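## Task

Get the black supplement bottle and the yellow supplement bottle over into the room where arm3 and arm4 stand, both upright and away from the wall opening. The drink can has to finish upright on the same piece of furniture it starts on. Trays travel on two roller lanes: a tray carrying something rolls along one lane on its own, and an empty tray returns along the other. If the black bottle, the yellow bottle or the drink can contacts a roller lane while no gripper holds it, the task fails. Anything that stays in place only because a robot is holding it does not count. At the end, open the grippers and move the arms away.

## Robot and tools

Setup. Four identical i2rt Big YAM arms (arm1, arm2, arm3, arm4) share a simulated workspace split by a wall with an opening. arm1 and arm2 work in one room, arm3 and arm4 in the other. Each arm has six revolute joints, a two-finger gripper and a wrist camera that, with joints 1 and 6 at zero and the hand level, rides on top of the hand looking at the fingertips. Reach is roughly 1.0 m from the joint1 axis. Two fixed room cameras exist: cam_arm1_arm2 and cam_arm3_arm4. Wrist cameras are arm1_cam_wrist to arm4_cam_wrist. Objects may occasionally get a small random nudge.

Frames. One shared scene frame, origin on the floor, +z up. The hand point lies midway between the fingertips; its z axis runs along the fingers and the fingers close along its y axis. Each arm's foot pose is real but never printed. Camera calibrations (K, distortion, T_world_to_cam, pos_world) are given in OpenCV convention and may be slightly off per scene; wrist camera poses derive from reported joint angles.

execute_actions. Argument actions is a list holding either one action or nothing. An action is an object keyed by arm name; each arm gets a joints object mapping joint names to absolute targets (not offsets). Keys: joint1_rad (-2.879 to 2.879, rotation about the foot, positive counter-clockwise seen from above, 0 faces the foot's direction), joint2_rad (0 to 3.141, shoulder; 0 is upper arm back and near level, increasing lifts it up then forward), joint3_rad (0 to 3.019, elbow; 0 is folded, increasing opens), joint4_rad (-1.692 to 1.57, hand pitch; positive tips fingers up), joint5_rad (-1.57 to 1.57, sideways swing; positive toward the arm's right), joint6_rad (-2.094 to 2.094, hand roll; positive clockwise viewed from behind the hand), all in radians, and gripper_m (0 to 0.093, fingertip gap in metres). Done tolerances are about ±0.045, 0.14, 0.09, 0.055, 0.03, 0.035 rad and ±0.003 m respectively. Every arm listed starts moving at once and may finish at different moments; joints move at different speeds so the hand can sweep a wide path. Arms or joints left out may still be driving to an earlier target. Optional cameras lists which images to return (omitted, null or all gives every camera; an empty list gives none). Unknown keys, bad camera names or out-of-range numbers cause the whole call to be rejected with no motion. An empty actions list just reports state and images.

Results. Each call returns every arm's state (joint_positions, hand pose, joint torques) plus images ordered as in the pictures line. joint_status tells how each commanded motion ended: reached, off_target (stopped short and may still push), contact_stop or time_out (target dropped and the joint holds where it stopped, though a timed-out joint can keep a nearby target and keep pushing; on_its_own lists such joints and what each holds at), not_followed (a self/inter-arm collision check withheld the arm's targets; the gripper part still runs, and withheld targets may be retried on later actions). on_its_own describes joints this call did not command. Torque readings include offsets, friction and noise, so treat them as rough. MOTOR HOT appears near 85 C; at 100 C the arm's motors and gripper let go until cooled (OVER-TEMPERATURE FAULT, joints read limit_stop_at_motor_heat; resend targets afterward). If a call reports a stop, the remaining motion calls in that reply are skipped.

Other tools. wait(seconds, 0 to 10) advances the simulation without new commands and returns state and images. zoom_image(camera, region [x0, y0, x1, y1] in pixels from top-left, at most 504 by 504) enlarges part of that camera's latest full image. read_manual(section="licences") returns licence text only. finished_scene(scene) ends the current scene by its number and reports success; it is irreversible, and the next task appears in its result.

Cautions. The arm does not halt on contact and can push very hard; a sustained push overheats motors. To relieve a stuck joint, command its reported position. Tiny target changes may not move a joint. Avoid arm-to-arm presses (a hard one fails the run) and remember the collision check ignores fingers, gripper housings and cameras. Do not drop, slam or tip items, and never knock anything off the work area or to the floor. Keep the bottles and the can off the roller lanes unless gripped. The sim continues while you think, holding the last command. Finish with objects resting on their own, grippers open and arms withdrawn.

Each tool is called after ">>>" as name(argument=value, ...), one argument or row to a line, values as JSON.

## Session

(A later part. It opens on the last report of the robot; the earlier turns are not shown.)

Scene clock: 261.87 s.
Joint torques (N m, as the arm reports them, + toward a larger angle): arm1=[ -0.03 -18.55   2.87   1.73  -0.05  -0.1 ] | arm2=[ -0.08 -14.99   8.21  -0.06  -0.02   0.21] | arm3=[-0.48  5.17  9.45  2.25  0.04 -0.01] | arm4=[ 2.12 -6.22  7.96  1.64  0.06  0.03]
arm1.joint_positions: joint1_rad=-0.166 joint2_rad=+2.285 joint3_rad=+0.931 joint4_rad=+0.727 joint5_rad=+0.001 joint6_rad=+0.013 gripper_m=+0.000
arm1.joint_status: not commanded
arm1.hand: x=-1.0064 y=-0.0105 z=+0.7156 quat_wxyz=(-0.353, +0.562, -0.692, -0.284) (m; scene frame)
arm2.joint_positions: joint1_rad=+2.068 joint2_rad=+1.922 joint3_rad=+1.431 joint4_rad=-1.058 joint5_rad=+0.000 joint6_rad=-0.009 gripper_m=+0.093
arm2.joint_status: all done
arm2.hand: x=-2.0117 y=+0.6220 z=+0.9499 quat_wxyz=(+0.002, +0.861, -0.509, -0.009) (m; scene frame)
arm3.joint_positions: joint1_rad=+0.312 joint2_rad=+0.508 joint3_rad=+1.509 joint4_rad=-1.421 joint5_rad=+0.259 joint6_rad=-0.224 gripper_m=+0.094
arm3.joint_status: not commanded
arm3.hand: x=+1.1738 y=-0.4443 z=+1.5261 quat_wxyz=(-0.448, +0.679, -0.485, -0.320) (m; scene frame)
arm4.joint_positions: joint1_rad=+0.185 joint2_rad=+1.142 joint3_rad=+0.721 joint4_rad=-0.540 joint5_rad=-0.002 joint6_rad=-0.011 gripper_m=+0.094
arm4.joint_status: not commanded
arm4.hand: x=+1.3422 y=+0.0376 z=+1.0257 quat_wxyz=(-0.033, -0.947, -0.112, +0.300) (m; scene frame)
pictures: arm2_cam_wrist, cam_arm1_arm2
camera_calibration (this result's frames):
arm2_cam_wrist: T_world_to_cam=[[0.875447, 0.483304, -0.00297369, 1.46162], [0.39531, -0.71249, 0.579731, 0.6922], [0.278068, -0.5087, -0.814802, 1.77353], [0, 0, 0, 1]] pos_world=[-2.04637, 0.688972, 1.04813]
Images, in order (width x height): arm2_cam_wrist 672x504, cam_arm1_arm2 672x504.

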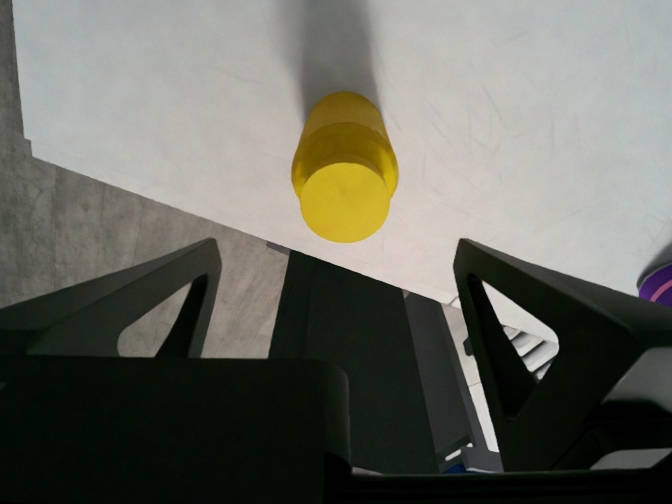

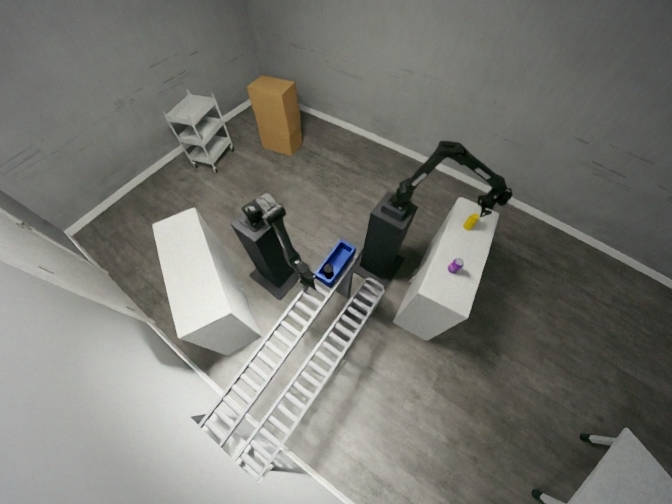

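>>> execute_actions(
  actions=[
    {"arm2": {"joints": {"joint1_rad": 2.05, "joint2_rad": 2.048, "joint3_rad": 1.352, "joint4_rad": -0.838}}},
  ],
  cameras=["arm2_cam_wrist"],
)

Scene clock: 288.30 s.
Joint torques (N m, as the arm reports them, + toward a larger angle): arm1=[ -0.05 -18.51   2.87   1.75  -0.06  -0.1 ] | arm2=[ -0.25 -14.9    8.33   0.47  -0.05   0.15] | arm3=[-0.38  5.3   9.45  2.18  0.03 -0.03] | arm4=[ 2.15 -6.14  7.99  1.65  0.05  0.02]
arm1.joint_positions: joint1_rad=-0.166 joint2_rad=+2.285 joint3_rad=+0.931 joint4_rad=+0.727 joint5_rad=+0.001 joint6_rad=+0.013 gripper_m=+0.000
arm1.joint_status: not commanded
arm1.hand: x=-1.0064 y=-0.0105 z=+0.7156 quat_wxyz=(-0.353, +0.562, -0.692, -0.284) (m; scene frame)
arm2.joint_positions: joint1_rad=+2.064 joint2_rad=+2.067 joint3_rad=+1.345 joint4_rad=-0.848 joint5_rad=+0.000 joint6_rad=-0.009 gripper_m=+0.093
arm2.joint_status: all done
arm2.hand: x=-2.0064 y=+0.6137 z=+0.8465 quat_wxyz=(+0.007, +0.860, -0.511, +0.000) (m; scene frame)
arm3.joint_positions: joint1_rad=+0.312 joint2_rad=+0.508 joint3_rad=+1.509 joint4_rad=-1.421 joint5_rad=+0.259 joint6_rad=-0.224 gripper_m=+0.094
arm3.joint_status: not commanded
arm3.hand: x=+1.1738 y=-0.4443 z=+1.5261 quat_wxyz=(-0.448, +0.679, -0.485, -0.320) (m; scene frame)
arm4.joint_positions: joint1_rad=+0.185 joint2_rad=+1.142 joint3_rad=+0.721 joint4_rad=-0.540 joint5_rad=-0.002 joint6_rad=-0.011 gripper_m=+0.094
arm4.joint_status: not commanded
arm4.hand: x=+1.3422 y=+0.0376 z=+1.0257 quat_wxyz=(-0.033, -0.947, -0.112, +0.300) (m; scene frame)
pictures: arm2_cam_wrist
camera_calibration (this result's frames):
arm2_cam_wrist: T_world_to_cam=[[0.877377, 0.47979, -0.0031685, 1.4668], [0.386878, -0.703535, 0.596125, 0.707811], [0.283786, -0.524252, -0.802886, 1.69454], [0, 0, 0, 1]] pos_world=[-2.04166, 0.68258, 0.943225]
Images, in order (width x height): arm2_cam_wrist 672x504.

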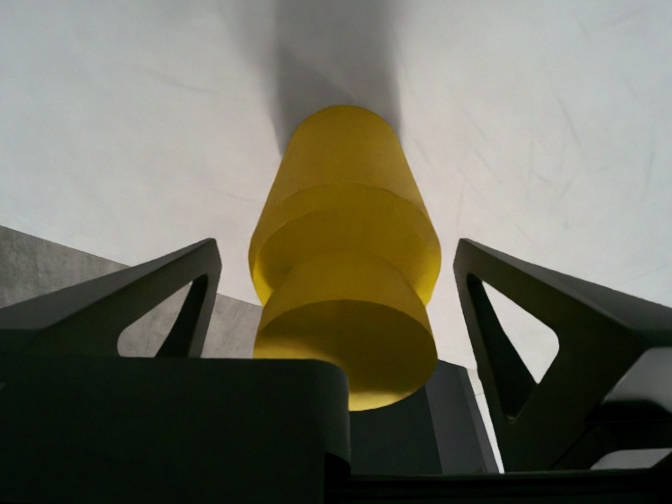

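>>> execute_actions(
  actions=[
    {"arm2": {"joints": {"gripper_m": 0.0}}},
  ],
  cameras=["arm2_cam_wrist"],
)

Scene clock: 295.97 s.
Joint torques (N m, as the arm reports them, + toward a larger angle): arm1=[ -0.08 -18.47   2.89   1.73  -0.05  -0.09] | arm2=[ -1.02 -15.62   8.56   0.45   0.     0.16] | arm3=[-0.37  5.26  9.44  2.14  0.06 -0.02] | arm4=[ 2.06 -6.51  7.94  1.65  0.05  0.03]
arm1.joint_positions: joint1_rad=-0.166 joint2_rad=+2.285 joint3_rad=+0.931 joint4_rad=+0.727 joint5_rad=+0.001 joint6_rad=+0.013 gripper_m=+0.000
arm1.joint_status: not commanded
arm1.hand: x=-1.0064 y=-0.0105 z=+0.7156 quat_wxyz=(-0.353, +0.562, -0.692, -0.284) (m; scene frame)
arm2.joint_positions: joint1_rad=+2.064 joint2_rad=+2.067 joint3_rad=+1.345 joint4_rad=-0.848 joint5_rad=+0.000 joint6_rad=-0.009 gripper_m=+0.065
arm2.joint_status: gripper_m off_target (ended at +0.065, target +0.000)
arm2.hand: x=-2.0063 y=+0.6139 z=+0.8465 quat_wxyz=(+0.007, +0.859, -0.511, -0.001) (m; scene frame)
arm3.joint_positions: joint1_rad=+0.312 joint2_rad=+0.508 joint3_rad=+1.509 joint4_rad=-1.421 joint5_rad=+0.259 joint6_rad=-0.224 gripper_m=+0.094
arm3.joint_status: not commanded
arm3.hand: x=+1.1738 y=-0.4443 z=+1.5261 quat_wxyz=(-0.448, +0.679, -0.485, -0.320) (m; scene frame)
arm4.joint_positions: joint1_rad=+0.185 joint2_rad=+1.142 joint3_rad=+0.721 joint4_rad=-0.540 joint5_rad=-0.002 joint6_rad=-0.011 gripper_m=+0.094
arm4.joint_status: not commanded
arm4.hand: x=+1.3422 y=+0.0376 z=+1.0257 quat_wxyz=(-0.033, -0.947, -0.112, +0.300) (m; scene frame)
pictures: arm2_cam_wrist
camera_calibration (this result's frames):
arm2_cam_wrist: T_world_to_cam=[[0.877745, 0.479115, -0.00354055, 1.46812], [0.386638, -0.703923, 0.595822, 0.707899], [0.282975, -0.524349, -0.803109, 1.69321], [0, 0, 0, 1]] pos_world=[-2.04147, 0.682742, 0.943251]
Images, in order (width x height): arm2_cam_wrist 672x504.

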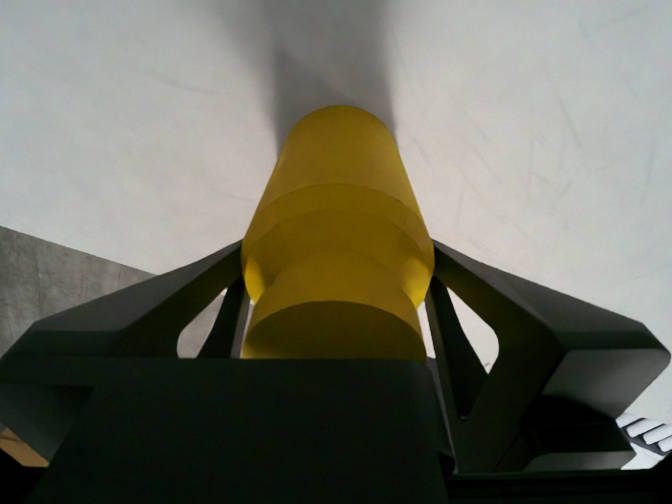

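>>> execute_actions(
  actions=[
    {"arm2": {"joints": {"joint2_rad": 1.79, "joint3_rad": 1.505, "joint4_rad": -1.33}}},
  ],
  cameras=["arm2_cam_wrist"],
)

>>> execute_actions(
  actions=[
    {"arm2": {"joints": {"joint1_rad": -0.212, "joint6_rad": -0.23}}},
  ],
  cameras=["arm2_cam_wrist", "cam_arm1_arm2"],
)

Scene clock: 317.70 s.
Joint torques (N m, as the arm reports them, + toward a larger angle): arm1=[ -0.07 -18.44   2.85   1.74  -0.05  -0.09] | arm2=[ -0.73 -14.36  12.12  -0.55  -0.04   0.12] | arm3=[-0.32  5.28  9.39  2.21  0.05 -0.02] | arm4=[ 2.15 -6.26  7.93  1.64  0.06  0.02]
arm1.joint_positions: joint1_rad=-0.166 joint2_rad=+2.285 joint3_rad=+0.931 joint4_rad=+0.727 joint5_rad=+0.001 joint6_rad=+0.013 gripper_m=+0.000
arm1.joint_status: not commanded
arm1.hand: x=-1.0064 y=-0.0105 z=+0.7156 quat_wxyz=(-0.353, +0.562, -0.692, -0.284) (m; scene frame)
arm2.joint_positions: joint1_rad=+2.064 joint2_rad=+1.812 joint3_rad=+1.477 joint4_rad=-1.320 joint5_rad=+0.000 joint6_rad=-0.009 gripper_m=+0.065
arm2.joint_status: all done
arm2.hand: x=-1.9906 y=+0.5891 z=+1.0251 quat_wxyz=(+0.029, +0.859, -0.510, +0.036) (m; scene frame)
arm3.joint_positions: joint1_rad=+0.312 joint2_rad=+0.508 joint3_rad=+1.509 joint4_rad=-1.421 joint5_rad=+0.259 joint6_rad=-0.224 gripper_m=+0.094
arm3.joint_status: not commanded
arm3.hand: x=+1.1738 y=-0.4443 z=+1.5261 quat_wxyz=(-0.448, +0.679, -0.485, -0.320) (m; scene frame)
arm4.joint_positions: joint1_rad=+0.185 joint2_rad=+1.142 joint3_rad=+0.721 joint4_rad=-0.540 joint5_rad=-0.002 joint6_rad=-0.011 gripper_m=+0.094
arm4.joint_status: not commanded
arm4.hand: x=+1.3422 y=+0.0376 z=+1.0257 quat_wxyz=(-0.033, -0.947, -0.112, +0.300) (m; scene frame)
pictures: arm2_cam_wrist
camera_calibration (this result's frames):
arm2_cam_wrist: T_world_to_cam=[[0.877402, 0.479736, -0.00446958, 1.46677], [0.362085, -0.656058, 0.66218, 0.432878], [0.314739, -0.582616, -0.749331, 1.86165], [0, 0, 0, 1]] pos_world=[-2.02962, 0.66496, 1.11491]
Images, in order (width x height): arm2_cam_wrist 672x504.

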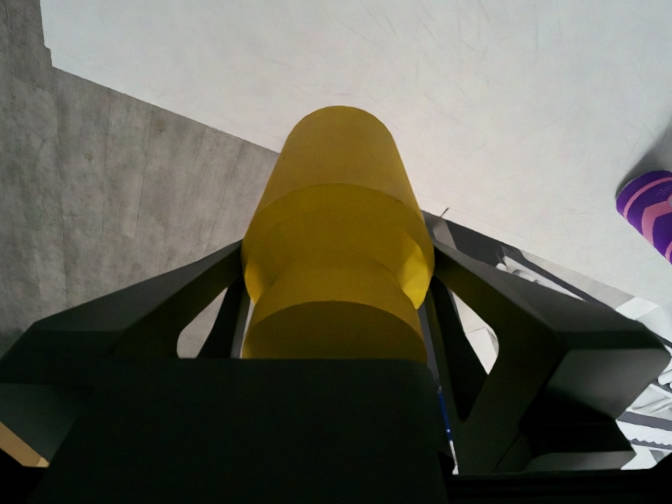

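Scene clock: 319.87 s.
Joint torques (N m, as the arm reports them, + toward a larger angle): arm1=[ -0.05 -18.5    2.87   1.75  -0.05  -0.1 ] | arm2=[ -0.03 -14.55  12.16  -0.47  -0.14  -0.03] | arm3=[-0.27  5.41  9.4   2.22  0.03 -0.01] | arm4=[ 2.23 -6.29  7.99  1.65  0.05  0.02]
arm1.joint_positions: joint1_rad=-0.166 joint2_rad=+2.285 joint3_rad=+0.931 joint4_rad=+0.727 joint5_rad=+0.001 joint6_rad=+0.013 gripper_m=+0.000
arm1.joint_status: not commanded
arm1.hand: x=-1.0064 y=-0.0105 z=+0.7156 quat_wxyz=(-0.353, +0.562, -0.692, -0.284) (m; scene frame)
arm2.joint_positions: joint1_rad=-0.220 joint2_rad=+1.812 joint3_rad=+1.477 joint4_rad=-1.320 joint5_rad=+0.002 joint6_rad=-0.220 gripper_m=+0.065
arm2.joint_status: all done
arm2.hand: x=-1.2422 y=+0.0155 z=+1.0270 quat_wxyz=(+0.045, -0.002, -0.999, -0.002) (m; scene frame)
arm3.joint_positions: joint1_rad=+0.312 joint2_rad=+0.508 joint3_rad=+1.509 joint4_rad=-1.421 joint5_rad=+0.259 joint6_rad=-0.224 gripper_m=+0.094
arm3.joint_status: not commanded
arm3.hand: x=+1.1738 y=-0.4443 z=+1.5261 quat_wxyz=(-0.448, +0.679, -0.485, -0.320) (m; scene frame)
arm4.joint_positions: joint1_rad=+0.185 joint2_rad=+1.142 joint3_rad=+0.721 joint4_rad=-0.540 joint5_rad=-0.002 joint6_rad=-0.011 gripper_m=+0.094
arm4.joint_status: not commanded
arm4.hand: x=+1.3422 y=+0.0376 z=+1.0257 quat_wxyz=(-0.033, -0.947, -0.112, +0.300) (m; scene frame)
pictures: arm2_cam_wrist, cam_arm1_arm2
camera_calibration (this result's frames):
arm2_cam_wrist: T_world_to_cam=[[-0.00159233, -0.999985, 0.00515975, 0.00648481], [-0.750673, 0.00460422, 0.660658, -1.60657], [-0.660672, -0.0028213, -0.750669, 0.0740189], [0, 0, 0, 1]] pos_world=[-1.15709, 0.0140905, 1.11692]
Images, in order (width x height): arm2_cam_wrist 672x504, cam_arm1_arm2 672x504.

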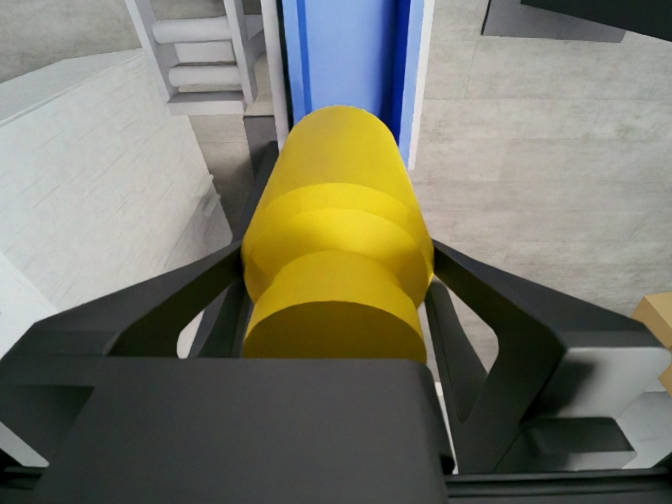

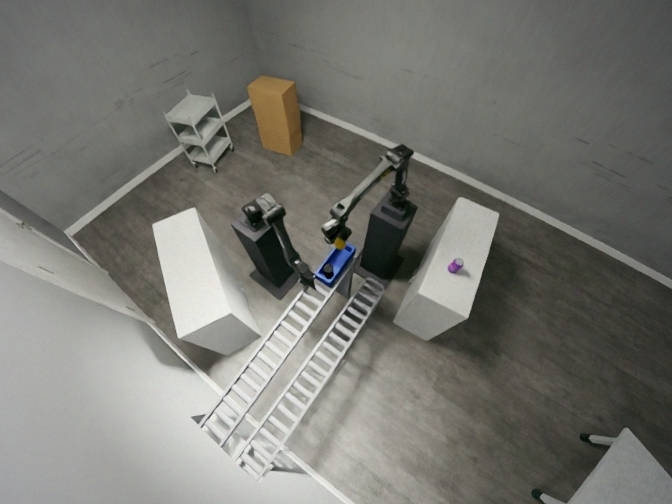

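>>> execute_actions(
  actions=[
    {"arm2": {"joints": {"joint2_rad": 2.025, "joint4_rad": -1.074}}},
  ],
  cameras=["arm2_cam_wrist"],
)

Scene clock: 324.60 s.
Joint torques (N m, as the arm reports them, + toward a larger angle): arm1=[ -0.03 -18.41   2.89   1.74  -0.06  -0.09] | arm2=[ -0.3  -16.02  11.11   0.23  -0.13  -0.09] | arm3=[-0.44  5.22  9.43  2.13  0.03 -0.01] | arm4=[ 2.16 -6.2   7.95  1.64  0.06  0.03]
arm1.joint_positions: joint1_rad=-0.166 joint2_rad=+2.285 joint3_rad=+0.931 joint4_rad=+0.727 joint5_rad=+0.001 joint6_rad=+0.013 gripper_m=+0.000
arm1.joint_status: not commanded
arm1.hand: x=-1.0064 y=-0.0105 z=+0.7156 quat_wxyz=(-0.353, +0.562, -0.692, -0.284) (m; scene frame)
arm2.joint_positions: joint1_rad=-0.220 joint2_rad=+2.050 joint3_rad=+1.477 joint4_rad=-1.082 joint5_rad=+0.002 joint6_rad=-0.221 gripper_m=+0.065
arm2.joint_status: all done
arm2.hand: x=-1.2054 y=+0.0053 z=+0.8983 quat_wxyz=(+0.045, -0.002, -0.999, -0.002) (m; scene frame)
arm3.joint_positions: joint1_rad=+0.312 joint2_rad=+0.508 joint3_rad=+1.509 joint4_rad=-1.421 joint5_rad=+0.259 joint6_rad=-0.224 gripper_m=+0.094
arm3.joint_status: not commanded
arm3.hand: x=+1.1738 y=-0.4443 z=+1.5261 quat_wxyz=(-0.448, +0.679, -0.485, -0.320) (m; scene frame)
arm4.joint_positions: joint1_rad=+0.185 joint2_rad=+1.142 joint3_rad=+0.721 joint4_rad=-0.540 joint5_rad=-0.002 joint6_rad=-0.011 gripper_m=+0.094
arm4.joint_status: not commanded
arm4.hand: x=+1.3422 y=+0.0376 z=+1.0257 quat_wxyz=(-0.033, -0.947, -0.112, +0.300) (m; scene frame)
pictures: arm2_cam_wrist
camera_calibration (this result's frames):
arm2_cam_wrist: T_world_to_cam=[[-0.00121581, -0.999987, 0.0050414, -0.00243392], [-0.75043, 0.00424449, 0.660937, -1.49387], [-0.660949, -0.00297965, -0.750425, 0.00111234], [0, 0, 0, 1]] pos_world=[-1.12031, 0.00391014, 0.9882]
Images, in order (width x height): arm2_cam_wrist 672x504.

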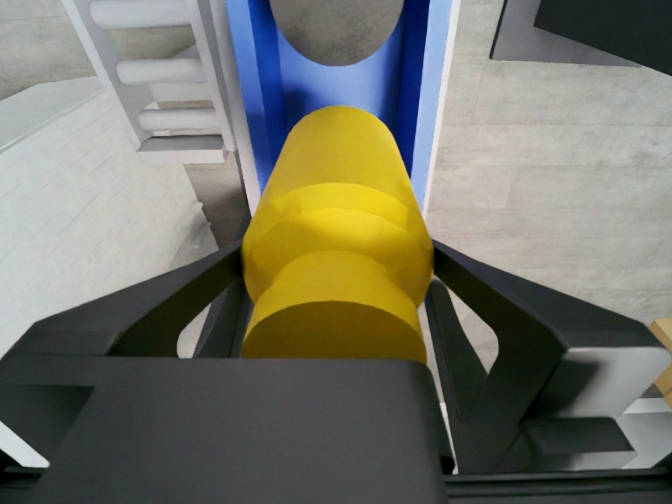

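>>> execute_actions(
  actions=[
    {"arm2": {"joints": {"joint2_rad": 2.205, "joint3_rad": 1.46, "joint4_rad": -0.862}}},
  ],
  cameras=["arm2_cam_wrist", "arm1_cam_wrist"],
)

Scene clock: 335.77 s.
Joint torques (N m, as the arm reports them, + toward a larger angle): arm1=[  0.06 -18.47   2.88   1.71  -0.07  -0.08] | arm2=[  0.64 -17.18   7.87   0.17  -0.19  -0.05] | arm3=[-0.5   5.55  9.43  2.21  0.04 -0.01] | arm4=[ 2.2  -6.3   7.97  1.66  0.05  0.03]
arm1.joint_positions: joint1_rad=-0.166 joint2_rad=+2.285 joint3_rad=+0.931 joint4_rad=+0.727 joint5_rad=+0.001 joint6_rad=+0.013 gripper_m=+0.000
arm1.joint_status: not commanded
arm1.hand: x=-1.0064 y=-0.0105 z=+0.7156 quat_wxyz=(-0.353, +0.562, -0.692, -0.284) (m; scene frame)
arm2.joint_positions: joint1_rad=-0.220 joint2_rad=+2.237 joint3_rad=+1.453 joint4_rad=-0.870 joint5_rad=+0.003 joint6_rad=-0.221 gripper_m=+0.065
arm2.joint_status: all done
arm2.hand: x=-1.2043 y=+0.0033 z=+0.7866 quat_wxyz=(+0.045, -0.002, -0.999, -0.002) (m; scene frame)
arm3.joint_positions: joint1_rad=+0.312 joint2_rad=+0.508 joint3_rad=+1.509 joint4_rad=-1.421 joint5_rad=+0.259 joint6_rad=-0.224 gripper_m=+0.094
arm3.joint_status: not commanded
arm3.hand: x=+1.1738 y=-0.4443 z=+1.5261 quat_wxyz=(-0.448, +0.679, -0.485, -0.320) (m; scene frame)
arm4.joint_positions: joint1_rad=+0.185 joint2_rad=+1.142 joint3_rad=+0.721 joint4_rad=-0.540 joint5_rad=-0.002 joint6_rad=-0.011 gripper_m=+0.094
arm4.joint_status: not commanded
arm4.hand: x=+1.3422 y=+0.0376 z=+1.0257 quat_wxyz=(-0.033, -0.947, -0.112, +0.300) (m; scene frame)
pictures: arm1_cam_wrist, arm2_cam_wrist
camera_calibration (this result's frames):
arm1_cam_wrist: T_world_to_cam=[[0.978995, -0.203754, -0.00729725, 0.993758], [-0.195994, -0.930644, -0.309012, 0.0174023], [0.0561712, 0.303951, -0.95103, 0.865763], [0, 0, 0, 1]] pos_world=[-1.0181, -0.0444723, 0.835996]
arm2_cam_wrist: T_world_to_cam=[[-0.000764326, -0.999983, 0.00583246, -0.00392916], [-0.750566, 0.00442773, 0.66078, -1.41924], [-0.660795, -0.0038726, -0.750557, -0.0816824], [0, 0, 0, 1]] pos_world=[-1.11921, 0.00203859, 0.87652]
Images, in order (width x height): arm1_cam_wrist 672x504, arm2_cam_wrist 672x504.

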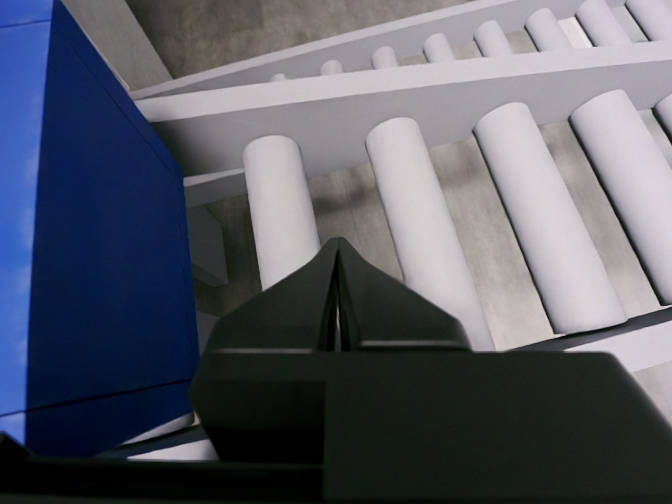

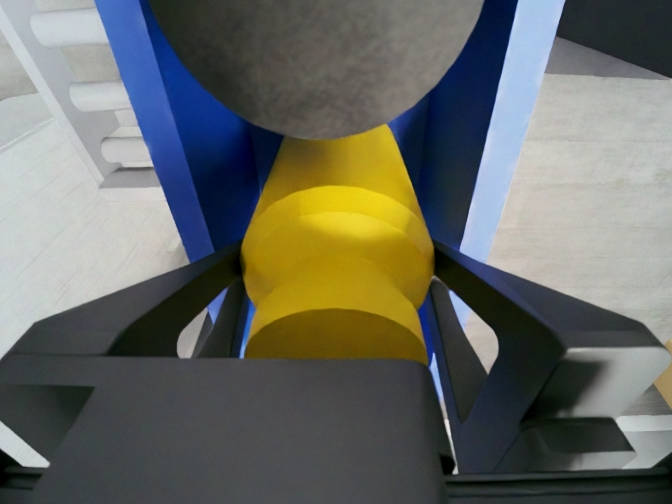

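>>> execute_actions(
  actions=[
    {"arm2": {"joints": {"gripper_m": 0.078}}},
  ],
  cameras=["arm2_cam_wrist"],
)

>>> execute_actions(
  actions=[
    {"arm2": {"joints": {"joint2_rad": 1.85, "joint4_rad": -1.2}}},
  ],
  cameras=["arm2_cam_wrist", "arm1_cam_wrist", "cam_arm1_arm2"],
)

Scene clock: 341.40 s.
Joint torques (N m, as the arm reports them, + toward a larger angle): arm1=[ -0.07 -18.42   2.9    1.75  -0.07  -0.09] | arm2=[  0.53 -15.96   7.97   0.28  -0.18   0.02] | arm3=[-0.65  5.25  9.49  2.26  0.02 -0.01] | arm4=[ 2.2  -6.28  7.93  1.65  0.05  0.02]
arm1.joint_positions: joint1_rad=-0.166 joint2_rad=+2.285 joint3_rad=+0.931 joint4_rad=+0.727 joint5_rad=+0.001 joint6_rad=+0.013 gripper_m=+0.000
arm1.joint_status: not commanded
arm1.hand: x=-1.0064 y=-0.0105 z=+0.7156 quat_wxyz=(-0.353, +0.562, -0.692, -0.284) (m; scene frame)
arm2.joint_positions: joint1_rad=-0.220 joint2_rad=+2.225 joint3_rad=+1.453 joint4_rad=-0.870 joint5_rad=+0.003 joint6_rad=-0.221 gripper_m=+0.078
arm2.joint_status: all done
arm2.hand: x=-1.2012 y=+0.0027 z=+0.7931 quat_wxyz=(+0.039, -0.002, -0.999, +0.000) (m; scene frame)
arm3.joint_positions: joint1_rad=+0.312 joint2_rad=+0.508 joint3_rad=+1.509 joint4_rad=-1.421 joint5_rad=+0.259 joint6_rad=-0.224 gripper_m=+0.094
arm3.joint_status: not commanded
arm3.hand: x=+1.1738 y=-0.4443 z=+1.5261 quat_wxyz=(-0.448, +0.679, -0.485, -0.320) (m; scene frame)
arm4.joint_positions: joint1_rad=+0.185 joint2_rad=+1.142 joint3_rad=+0.721 joint4_rad=-0.540 joint5_rad=-0.002 joint6_rad=-0.011 gripper_m=+0.094
arm4.joint_status: not commanded
arm4.hand: x=+1.3422 y=+0.0376 z=+1.0257 quat_wxyz=(-0.033, -0.947, -0.112, +0.300) (m; scene frame)
pictures: arm2_cam_wrist
camera_calibration (this result's frames):
arm2_cam_wrist: T_world_to_cam=[[-0.000680192, -0.999963, 0.00853378, -0.00661765], [-0.758378, 0.00607827, 0.651787, -1.4235], [-0.651815, -0.00602849, -0.758354, -0.057738], [0, 0, 0, 1]] pos_world=[-1.11719, 0.00168695, 0.884091]
Images, in order (width x height): arm2_cam_wrist 672x504.

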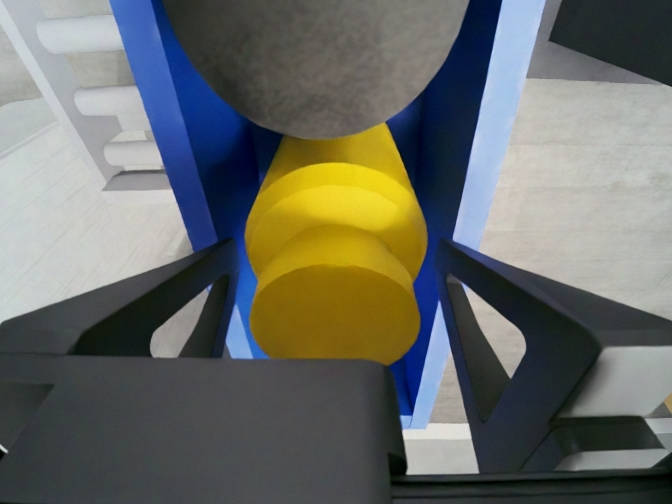

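Scene clock: 342.77 s.
Joint torques (N m, as the arm reports them, + toward a larger angle): arm1=[  0.   -18.53   2.86   1.73  -0.07  -0.09] | arm2=[  0.15 -13.66  10.05  -0.35  -0.16  -0.05] | arm3=[-0.6   5.18  9.48  2.12  0.03 -0.02] | arm4=[ 2.14 -6.32  7.95  1.68  0.06  0.03]
arm1.joint_positions: joint1_rad=-0.166 joint2_rad=+2.285 joint3_rad=+0.931 joint4_rad=+0.727 joint5_rad=+0.001 joint6_rad=+0.013 gripper_m=+0.000
arm1.joint_status: not commanded
arm1.hand: x=-1.0064 y=-0.0105 z=+0.7156 quat_wxyz=(-0.353, +0.562, -0.692, -0.284) (m; scene frame)
arm2.joint_positions: joint1_rad=-0.220 joint2_rad=+1.858 joint3_rad=+1.453 joint4_rad=-1.191 joint5_rad=+0.003 joint6_rad=-0.221 gripper_m=+0.078
arm2.joint_status: all done
arm2.hand: x=-1.2224 y=+0.0104 z=+0.9936 quat_wxyz=(+0.016, -0.001, -1.000, +0.005) (m; scene frame)
arm3.joint_positions: joint1_rad=+0.312 joint2_rad=+0.508 joint3_rad=+1.509 joint4_rad=-1.421 joint5_rad=+0.259 joint6_rad=-0.224 gripper_m=+0.094
arm3.joint_status: not commanded
arm3.hand: x=+1.1738 y=-0.4443 z=+1.5261 quat_wxyz=(-0.448, +0.679, -0.485, -0.320) (m; scene frame)
arm4.joint_positions: joint1_rad=+0.185 joint2_rad=+1.142 joint3_rad=+0.721 joint4_rad=-0.540 joint5_rad=-0.002 joint6_rad=-0.011 gripper_m=+0.094
arm4.joint_status: not commanded
arm4.hand: x=+1.3422 y=+0.0376 z=+1.0257 quat_wxyz=(-0.033, -0.947, -0.112, +0.300) (m; scene frame)
pictures: arm1_cam_wrist, arm2_cam_wrist, cam_arm1_arm2
camera_calibration (this result's frames):
arm1_cam_wrist: T_world_to_cam=[[0.978995, -0.203754, -0.00729725, 0.993758], [-0.195994, -0.930644, -0.309012, 0.0174023], [0.0561712, 0.303951, -0.95103, 0.865763], [0, 0, 0, 1]] pos_world=[-1.0181, -0.0444723, 0.835996]
arm2_cam_wrist: T_world_to_cam=[[-0.000652805, -0.999824, 0.0187515, -0.0107816], [-0.786936, 0.012084, 0.616916, -1.57058], [-0.617034, -0.0143535, -0.786805, 0.151363], [0, 0, 0, 1]] pos_world=[-1.14256, 0.0103717, 1.08821]
Images, in order (width x height): arm1_cam_wrist 672x504, arm2_cam_wrist 672x504, cam_arm1_arm2 672x504.

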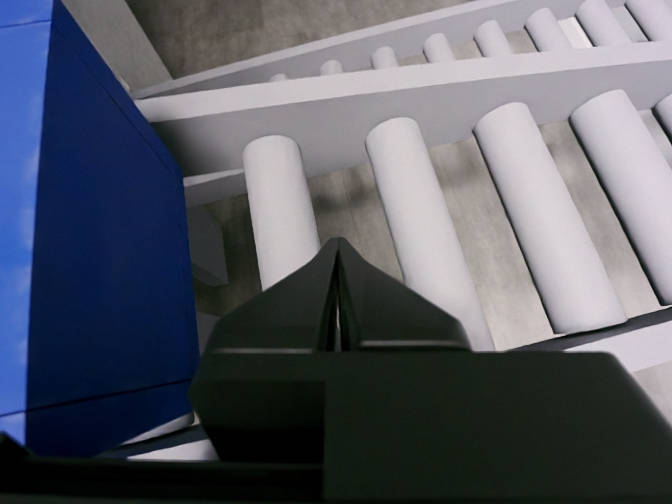

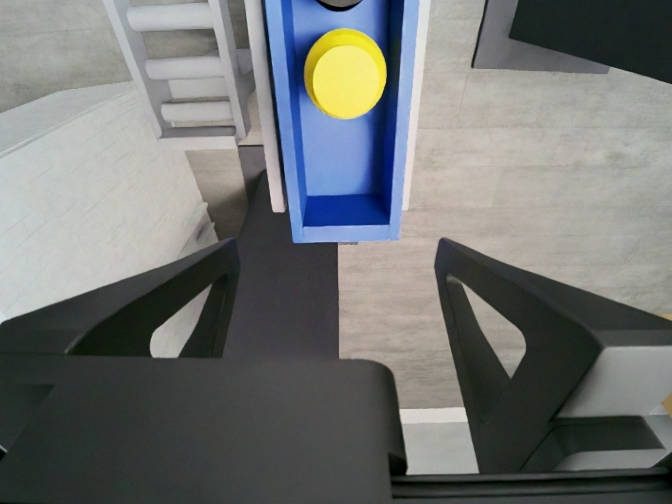

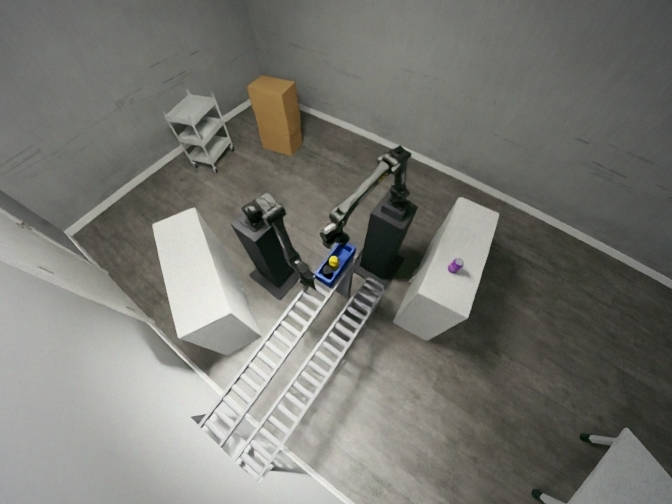

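Both bottles stand in the tray. Releasing.

>>> execute_actions(
  actions=[
    {"arm1": {"joints": {"joint1_rad": -0.5, "joint2_rad": 1.5, "joint4_rad": 0.3}}, "arm2": {"joints": {"joint2_rad": 1.3, "joint3_rad": 1.25, "joint4_rad": -0.9}}},
  ],
  cameras=["cam_arm1_arm2", "arm1_cam_wrist"],
)

>>> wait(
  seconds=8,
)

Scene clock: 349.33 s.
Joint torques (N m, as the arm reports them, + toward a larger angle): arm1=[  0.14 -12.4    8.22   0.87  -0.09  -0.08] | arm2=[ 0.72 -7.88 11.66  1.45 -0.14  0.  ] | arm3=[-0.39  5.15  9.41  2.2   0.04  0.01] | arm4=[ 2.16 -6.45  7.9   1.64  0.05  0.02]
arm1.joint_positions: joint1_rad=-0.500 joint2_rad=+1.480 joint3_rad=+0.931 joint4_rad=+0.316 joint5_rad=+0.002 joint6_rad=+0.012 gripper_m=+0.000
arm1.joint_status: all done
arm1.hand: x=-0.8155 y=-0.0649 z=+1.1211 quat_wxyz=(-0.540, +0.388, -0.682, -0.305) (m; scene frame)
arm2.joint_positions: joint1_rad=-0.220 joint2_rad=+1.306 joint3_rad=+1.245 joint4_rad=-0.911 joint5_rad=+0.003 joint6_rad=-0.221 gripper_m=+0.078
arm2.joint_status: all done
arm2.hand: x=-1.2510 y=+0.0199 z=+1.2028 quat_wxyz=(-0.284, +0.000, -0.956, +0.072) (m; scene frame)
arm3.joint_positions: joint1_rad=+0.312 joint2_rad=+0.508 joint3_rad=+1.509 joint4_rad=-1.421 joint5_rad=+0.259 joint6_rad=-0.224 gripper_m=+0.094
arm3.joint_status: not commanded
arm3.hand: x=+1.1738 y=-0.4443 z=+1.5261 quat_wxyz=(-0.448, +0.679, -0.485, -0.320) (m; scene frame)
arm4.joint_positions: joint1_rad=+0.185 joint2_rad=+1.142 joint3_rad=+0.721 joint4_rad=-0.540 joint5_rad=-0.002 joint6_rad=-0.011 gripper_m=+0.094
arm4.joint_status: not commanded
arm4.hand: x=+1.3422 y=+0.0376 z=+1.0257 quat_wxyz=(-0.033, -0.947, -0.112, +0.300) (m; scene frame)
pictures: arm1_cam_wrist, cam_arm1_arm2
camera_calibration (this result's frames):
arm1_cam_wrist: T_world_to_cam=[[0.862294, -0.50638, -0.00531271, 0.681711], [-0.386284, -0.650931, -0.653508, 0.378684], [0.327465, 0.565569, -0.756901, 1.27778], [0, 0, 0, 1]] pos_world=[-0.859986, -0.130972, 1.21825]
Images, in order (width x height): arm1_cam_wrist 672x504, cam_arm1_arm2 672x504.

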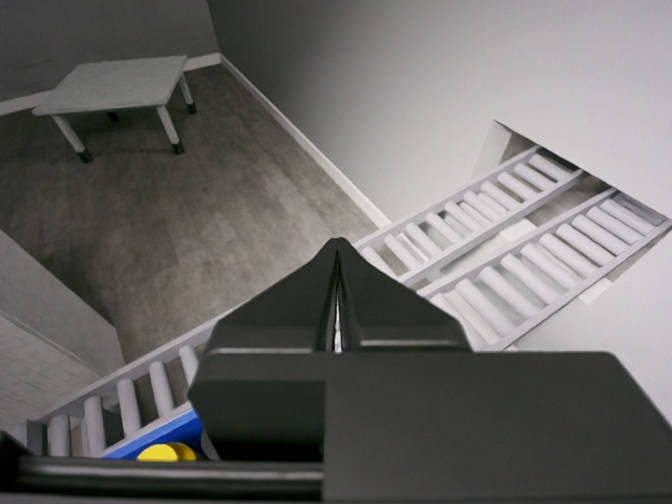

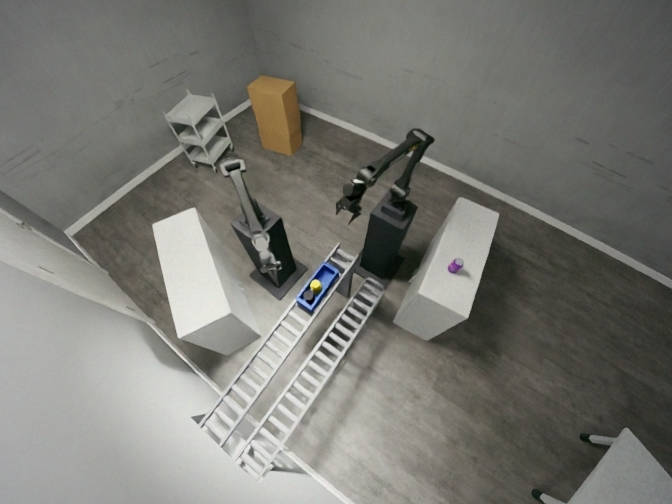

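Scene clock: 357.33 s.
Joint torques (N m, as the arm reports them, + toward a larger angle): arm1=[  0.15 -12.27   8.26   0.85  -0.09  -0.09] | arm2=[ 0.31 -7.42 11.87  1.24 -0.15 -0.02] | arm3=[-0.4   5.55  9.42  2.19  0.04  0.  ] | arm4=[ 2.25 -6.38  7.92  1.61  0.06  0.02]
arm1.joint_positions: joint1_rad=-0.500 joint2_rad=+1.480 joint3_rad=+0.931 joint4_rad=+0.316 joint5_rad=+0.002 joint6_rad=+0.012 gripper_m=+0.000
arm1.joint_status: all done
arm1.hand: x=-0.8155 y=-0.0649 z=+1.1211 quat_wxyz=(-0.540, +0.388, -0.682, -0.305) (m; scene frame)
arm2.joint_positions: joint1_rad=-0.220 joint2_rad=+1.306 joint3_rad=+1.245 joint4_rad=-0.911 joint5_rad=+0.003 joint6_rad=-0.221 gripper_m=+0.078
arm2.joint_status: all done
arm2.hand: x=-1.2510 y=+0.0199 z=+1.2028 quat_wxyz=(-0.284, +0.000, -0.956, +0.072) (m; scene frame)
arm3.joint_positions: joint1_rad=+0.312 joint2_rad=+0.508 joint3_rad=+1.509 joint4_rad=-1.421 joint5_rad=+0.259 joint6_rad=-0.224 gripper_m=+0.094
arm3.joint_status: not commanded
arm3.hand: x=+1.1738 y=-0.4443 z=+1.5261 quat_wxyz=(-0.448, +0.679, -0.485, -0.320) (m; scene frame)
arm4.joint_positions: joint1_rad=+0.185 joint2_rad=+1.142 joint3_rad=+0.721 joint4_rad=-0.540 joint5_rad=-0.002 joint6_rad=-0.011 gripper_m=+0.094
arm4.joint_status: not commanded
arm4.hand: x=+1.3422 y=+0.0376 z=+1.0257 quat_wxyz=(-0.033, -0.947, -0.112, +0.300) (m; scene frame)
wait: 8.00 s; at rest by 0.27 s
pictures: arm1_cam_wrist, arm2_cam_wrist, arm3_cam_wrist, arm4_cam_wrist, cam_arm1_arm2, cam_arm3_arm4
camera_calibration (this result's frames):
arm1_cam_wrist: T_world_to_cam=[[0.862294, -0.50638, -0.00531271, 0.681711], [-0.386284, -0.650931, -0.653508, 0.378684], [0.327465, 0.565569, -0.756901, 1.27778], [0, 0, 0, 1]] pos_world=[-0.859986, -0.130972, 1.21825]
arm2_cam_wrist: T_world_to_cam=[[-0.0439035, -0.988146, 0.147102, -0.213943], [-0.997339, 0.0519294, 0.051169, -1.30584], [-0.0582014, -0.144464, -0.987797, 1.24191], [0, 0, 0, 1]] pos_world=[-1.23948, 0.0358165, 1.32504]
arm3_cam_wrist: T_world_to_cam=[[0.944053, 0.134396, 0.301167, -1.50295], [0.271133, -0.836172, -0.476763, 0.044133], [0.187752, 0.531746, -0.82583, 1.39868], [0, 0, 0, 1]] pos_world=[1.14429, -0.504849, 1.62875]
arm4_cam_wrist: T_world_to_cam=[[-0.239225, 0.970947, 0.00584118, 0.276656], [0.970938, 0.23917, 0.0088024, -1.31418], [0.00714963, 0.00777718, -0.999944, 1.14301], [0, 0, 0, 1]] pos_world=[1.334, 0.0368032, 1.15289]
Images, in order (width x height): arm1_cam_wrist 672x504, arm2_cam_wrist 672x504, arm3_cam_wrist 672x504, arm4_cam_wrist 672x504, cam_arm1_arm2 672x504, cam_arm3_arm4 672x504.

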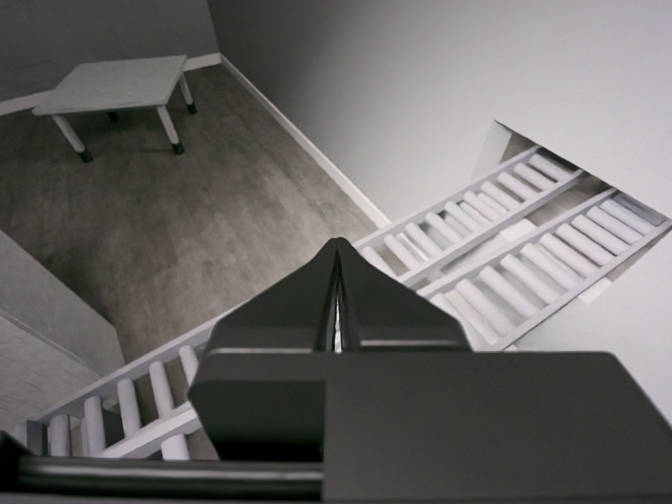

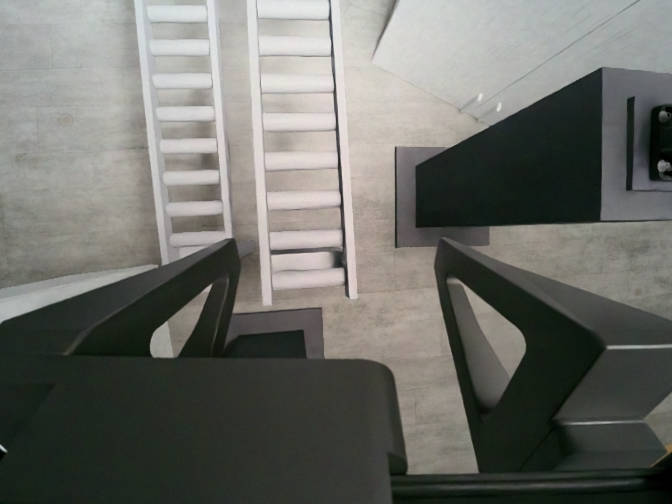

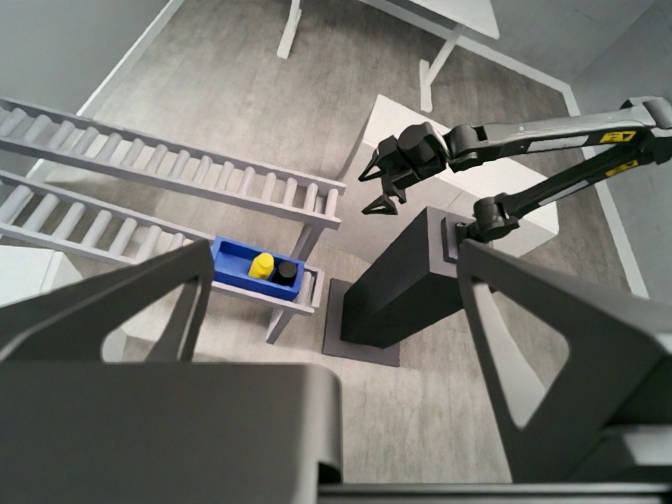

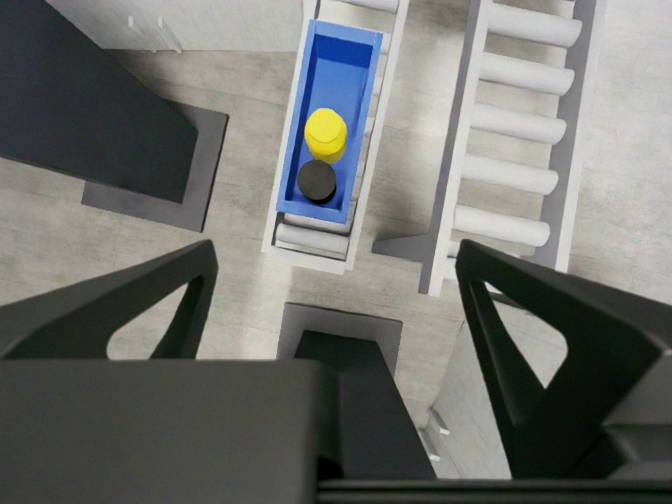

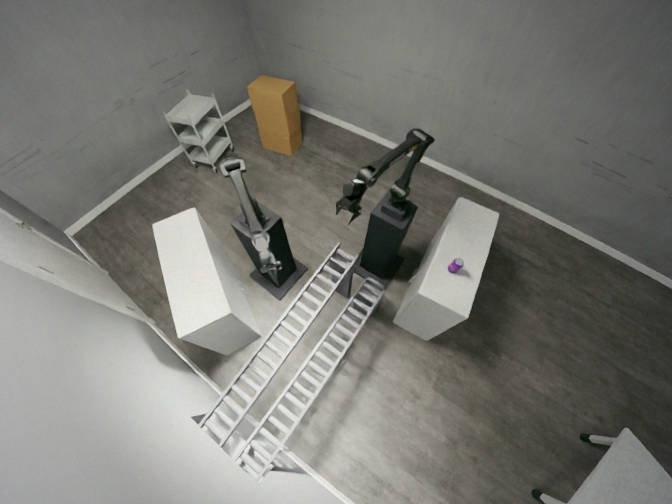

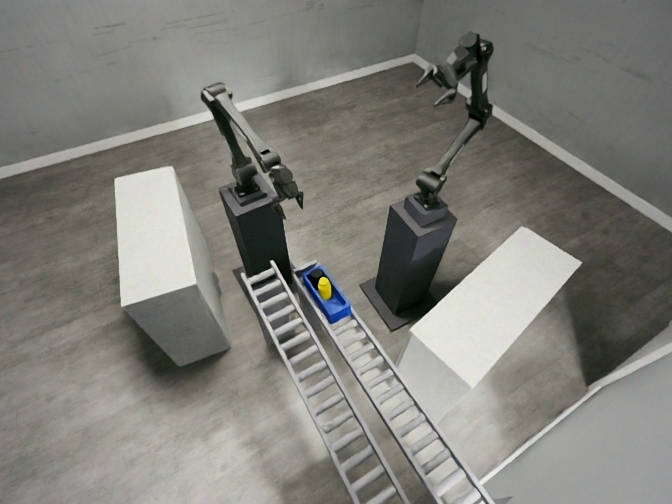

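>>> wait(
  seconds=3,
)

Scene clock: 361.67 s.
Joint torques (N m, as the arm reports them, + toward a larger angle): arm1=[  0.05 -12.31   8.24   0.89  -0.09  -0.08] | arm2=[ 0.99 -8.43 11.74  1.26 -0.11 -0.05] | arm3=[-0.45  5.35  9.37  2.19  0.04 -0.03] | arm4=[ 2.01 -6.26  7.96  1.62  0.05  0.03]
arm1.joint_positions: joint1_rad=-0.500 joint2_rad=+1.480 joint3_rad=+0.931 joint4_rad=+0.316 joint5_rad=+0.002 joint6_rad=+0.012 gripper_m=+0.000
arm1.joint_status: all done
arm1.hand: x=-0.8155 y=-0.0649 z=+1.1211 quat_wxyz=(-0.540, +0.388, -0.682, -0.305) (m; scene frame)
arm2.joint_positions: joint1_rad=-0.220 joint2_rad=+1.306 joint3_rad=+1.245 joint4_rad=-0.911 joint5_rad=+0.003 joint6_rad=-0.221 gripper_m=+0.078
arm2.joint_status: all done
arm2.hand: x=-1.2510 y=+0.0199 z=+1.2028 quat_wxyz=(-0.284, +0.000, -0.956, +0.072) (m; scene frame)
arm3.joint_positions: joint1_rad=+0.312 joint2_rad=+0.508 joint3_rad=+1.509 joint4_rad=-1.421 joint5_rad=+0.259 joint6_rad=-0.224 gripper_m=+0.094
arm3.joint_status: not commanded
arm3.hand: x=+1.1738 y=-0.4443 z=+1.5261 quat_wxyz=(-0.448, +0.679, -0.485, -0.320) (m; scene frame)
arm4.joint_positions: joint1_rad=+0.185 joint2_rad=+1.142 joint3_rad=+0.721 joint4_rad=-0.540 joint5_rad=-0.002 joint6_rad=-0.011 gripper_m=+0.094
arm4.joint_status: not commanded
arm4.hand: x=+1.3422 y=+0.0376 z=+1.0257 quat_wxyz=(-0.033, -0.947, -0.112, +0.300) (m; scene frame)
wait: 3.00 s; at rest from the start
pictures: arm1_cam_wrist, arm2_cam_wrist, arm3_cam_wrist, arm4_cam_wrist, cam_arm1_arm2, cam_arm3_arm4
camera_calibration (this result's frames):
arm1_cam_wrist: T_world_to_cam=[[0.862294, -0.50638, -0.00531271, 0.681711], [-0.386284, -0.650931, -0.653508, 0.378684], [0.327465, 0.565569, -0.756901, 1.27778], [0, 0, 0, 1]] pos_world=[-0.859986, -0.130972, 1.21825]
arm2_cam_wrist: T_world_to_cam=[[-0.0439035, -0.988146, 0.147102, -0.213943], [-0.997339, 0.0519294, 0.051169, -1.30584], [-0.0582014, -0.144464, -0.987797, 1.24191], [0, 0, 0, 1]] pos_world=[-1.23948, 0.0358165, 1.32504]
arm3_cam_wrist: T_world_to_cam=[[0.944053, 0.134396, 0.301167, -1.50295], [0.271133, -0.836172, -0.476763, 0.044133], [0.187752, 0.531746, -0.82583, 1.39868], [0, 0, 0, 1]] pos_world=[1.14429, -0.504849, 1.62875]
arm4_cam_wrist: T_world_to_cam=[[-0.239225, 0.970947, 0.00584118, 0.276656], [0.970938, 0.23917, 0.0088024, -1.31418], [0.00714963, 0.00777718, -0.999944, 1.14301], [0, 0, 0, 1]] pos_world=[1.334, 0.0368032, 1.15289]
Images, in order (width x height): arm1_cam_wrist 672x504, arm2_cam_wrist 672x504, arm3_cam_wrist 672x504, arm4_cam_wrist 672x504, cam_arm1_arm2 672x504, cam_arm3_arm4 672x504.

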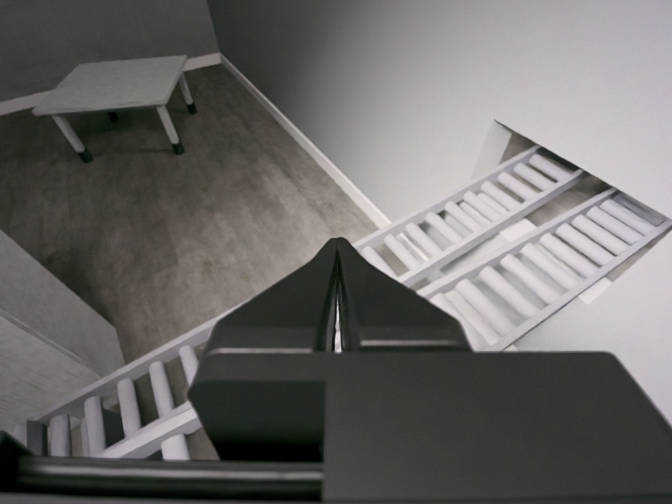

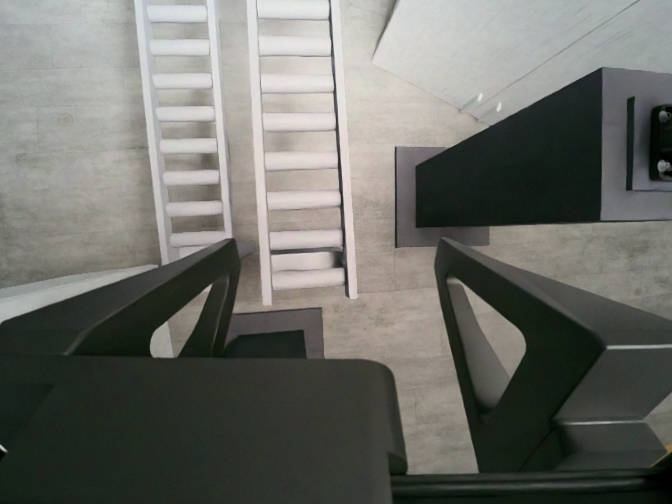

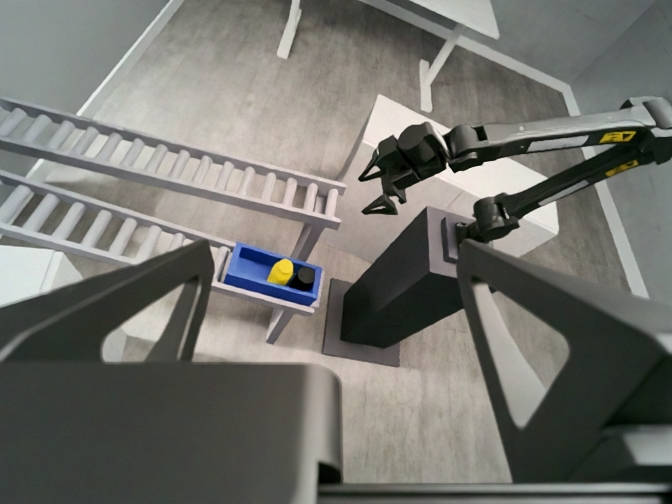

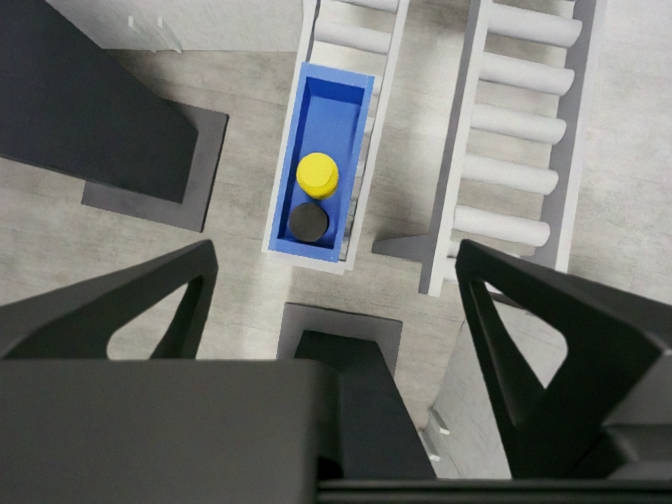

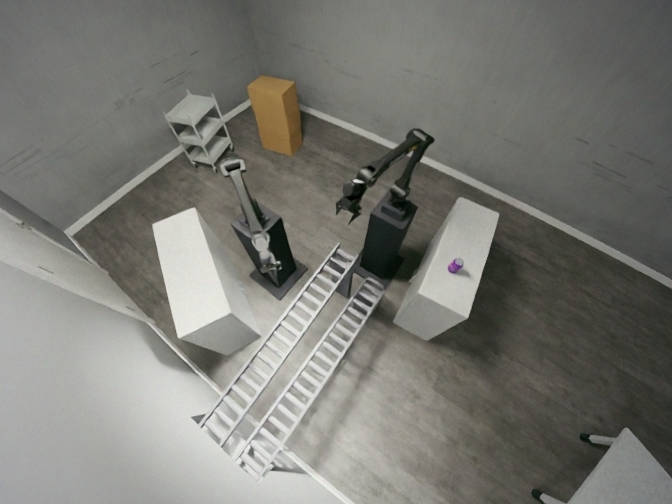

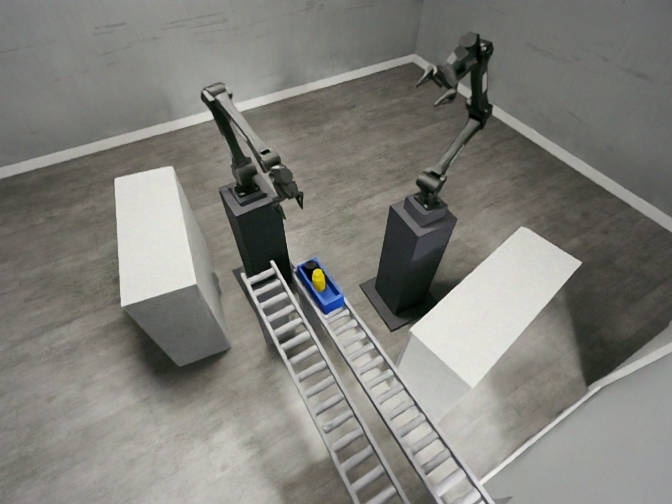

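The tray has reached the end stop with both bottles standing, and the can is still upright on its cabinet.

>>> finished_scene(
  scene=2,
)

The scene is finished: the task was done.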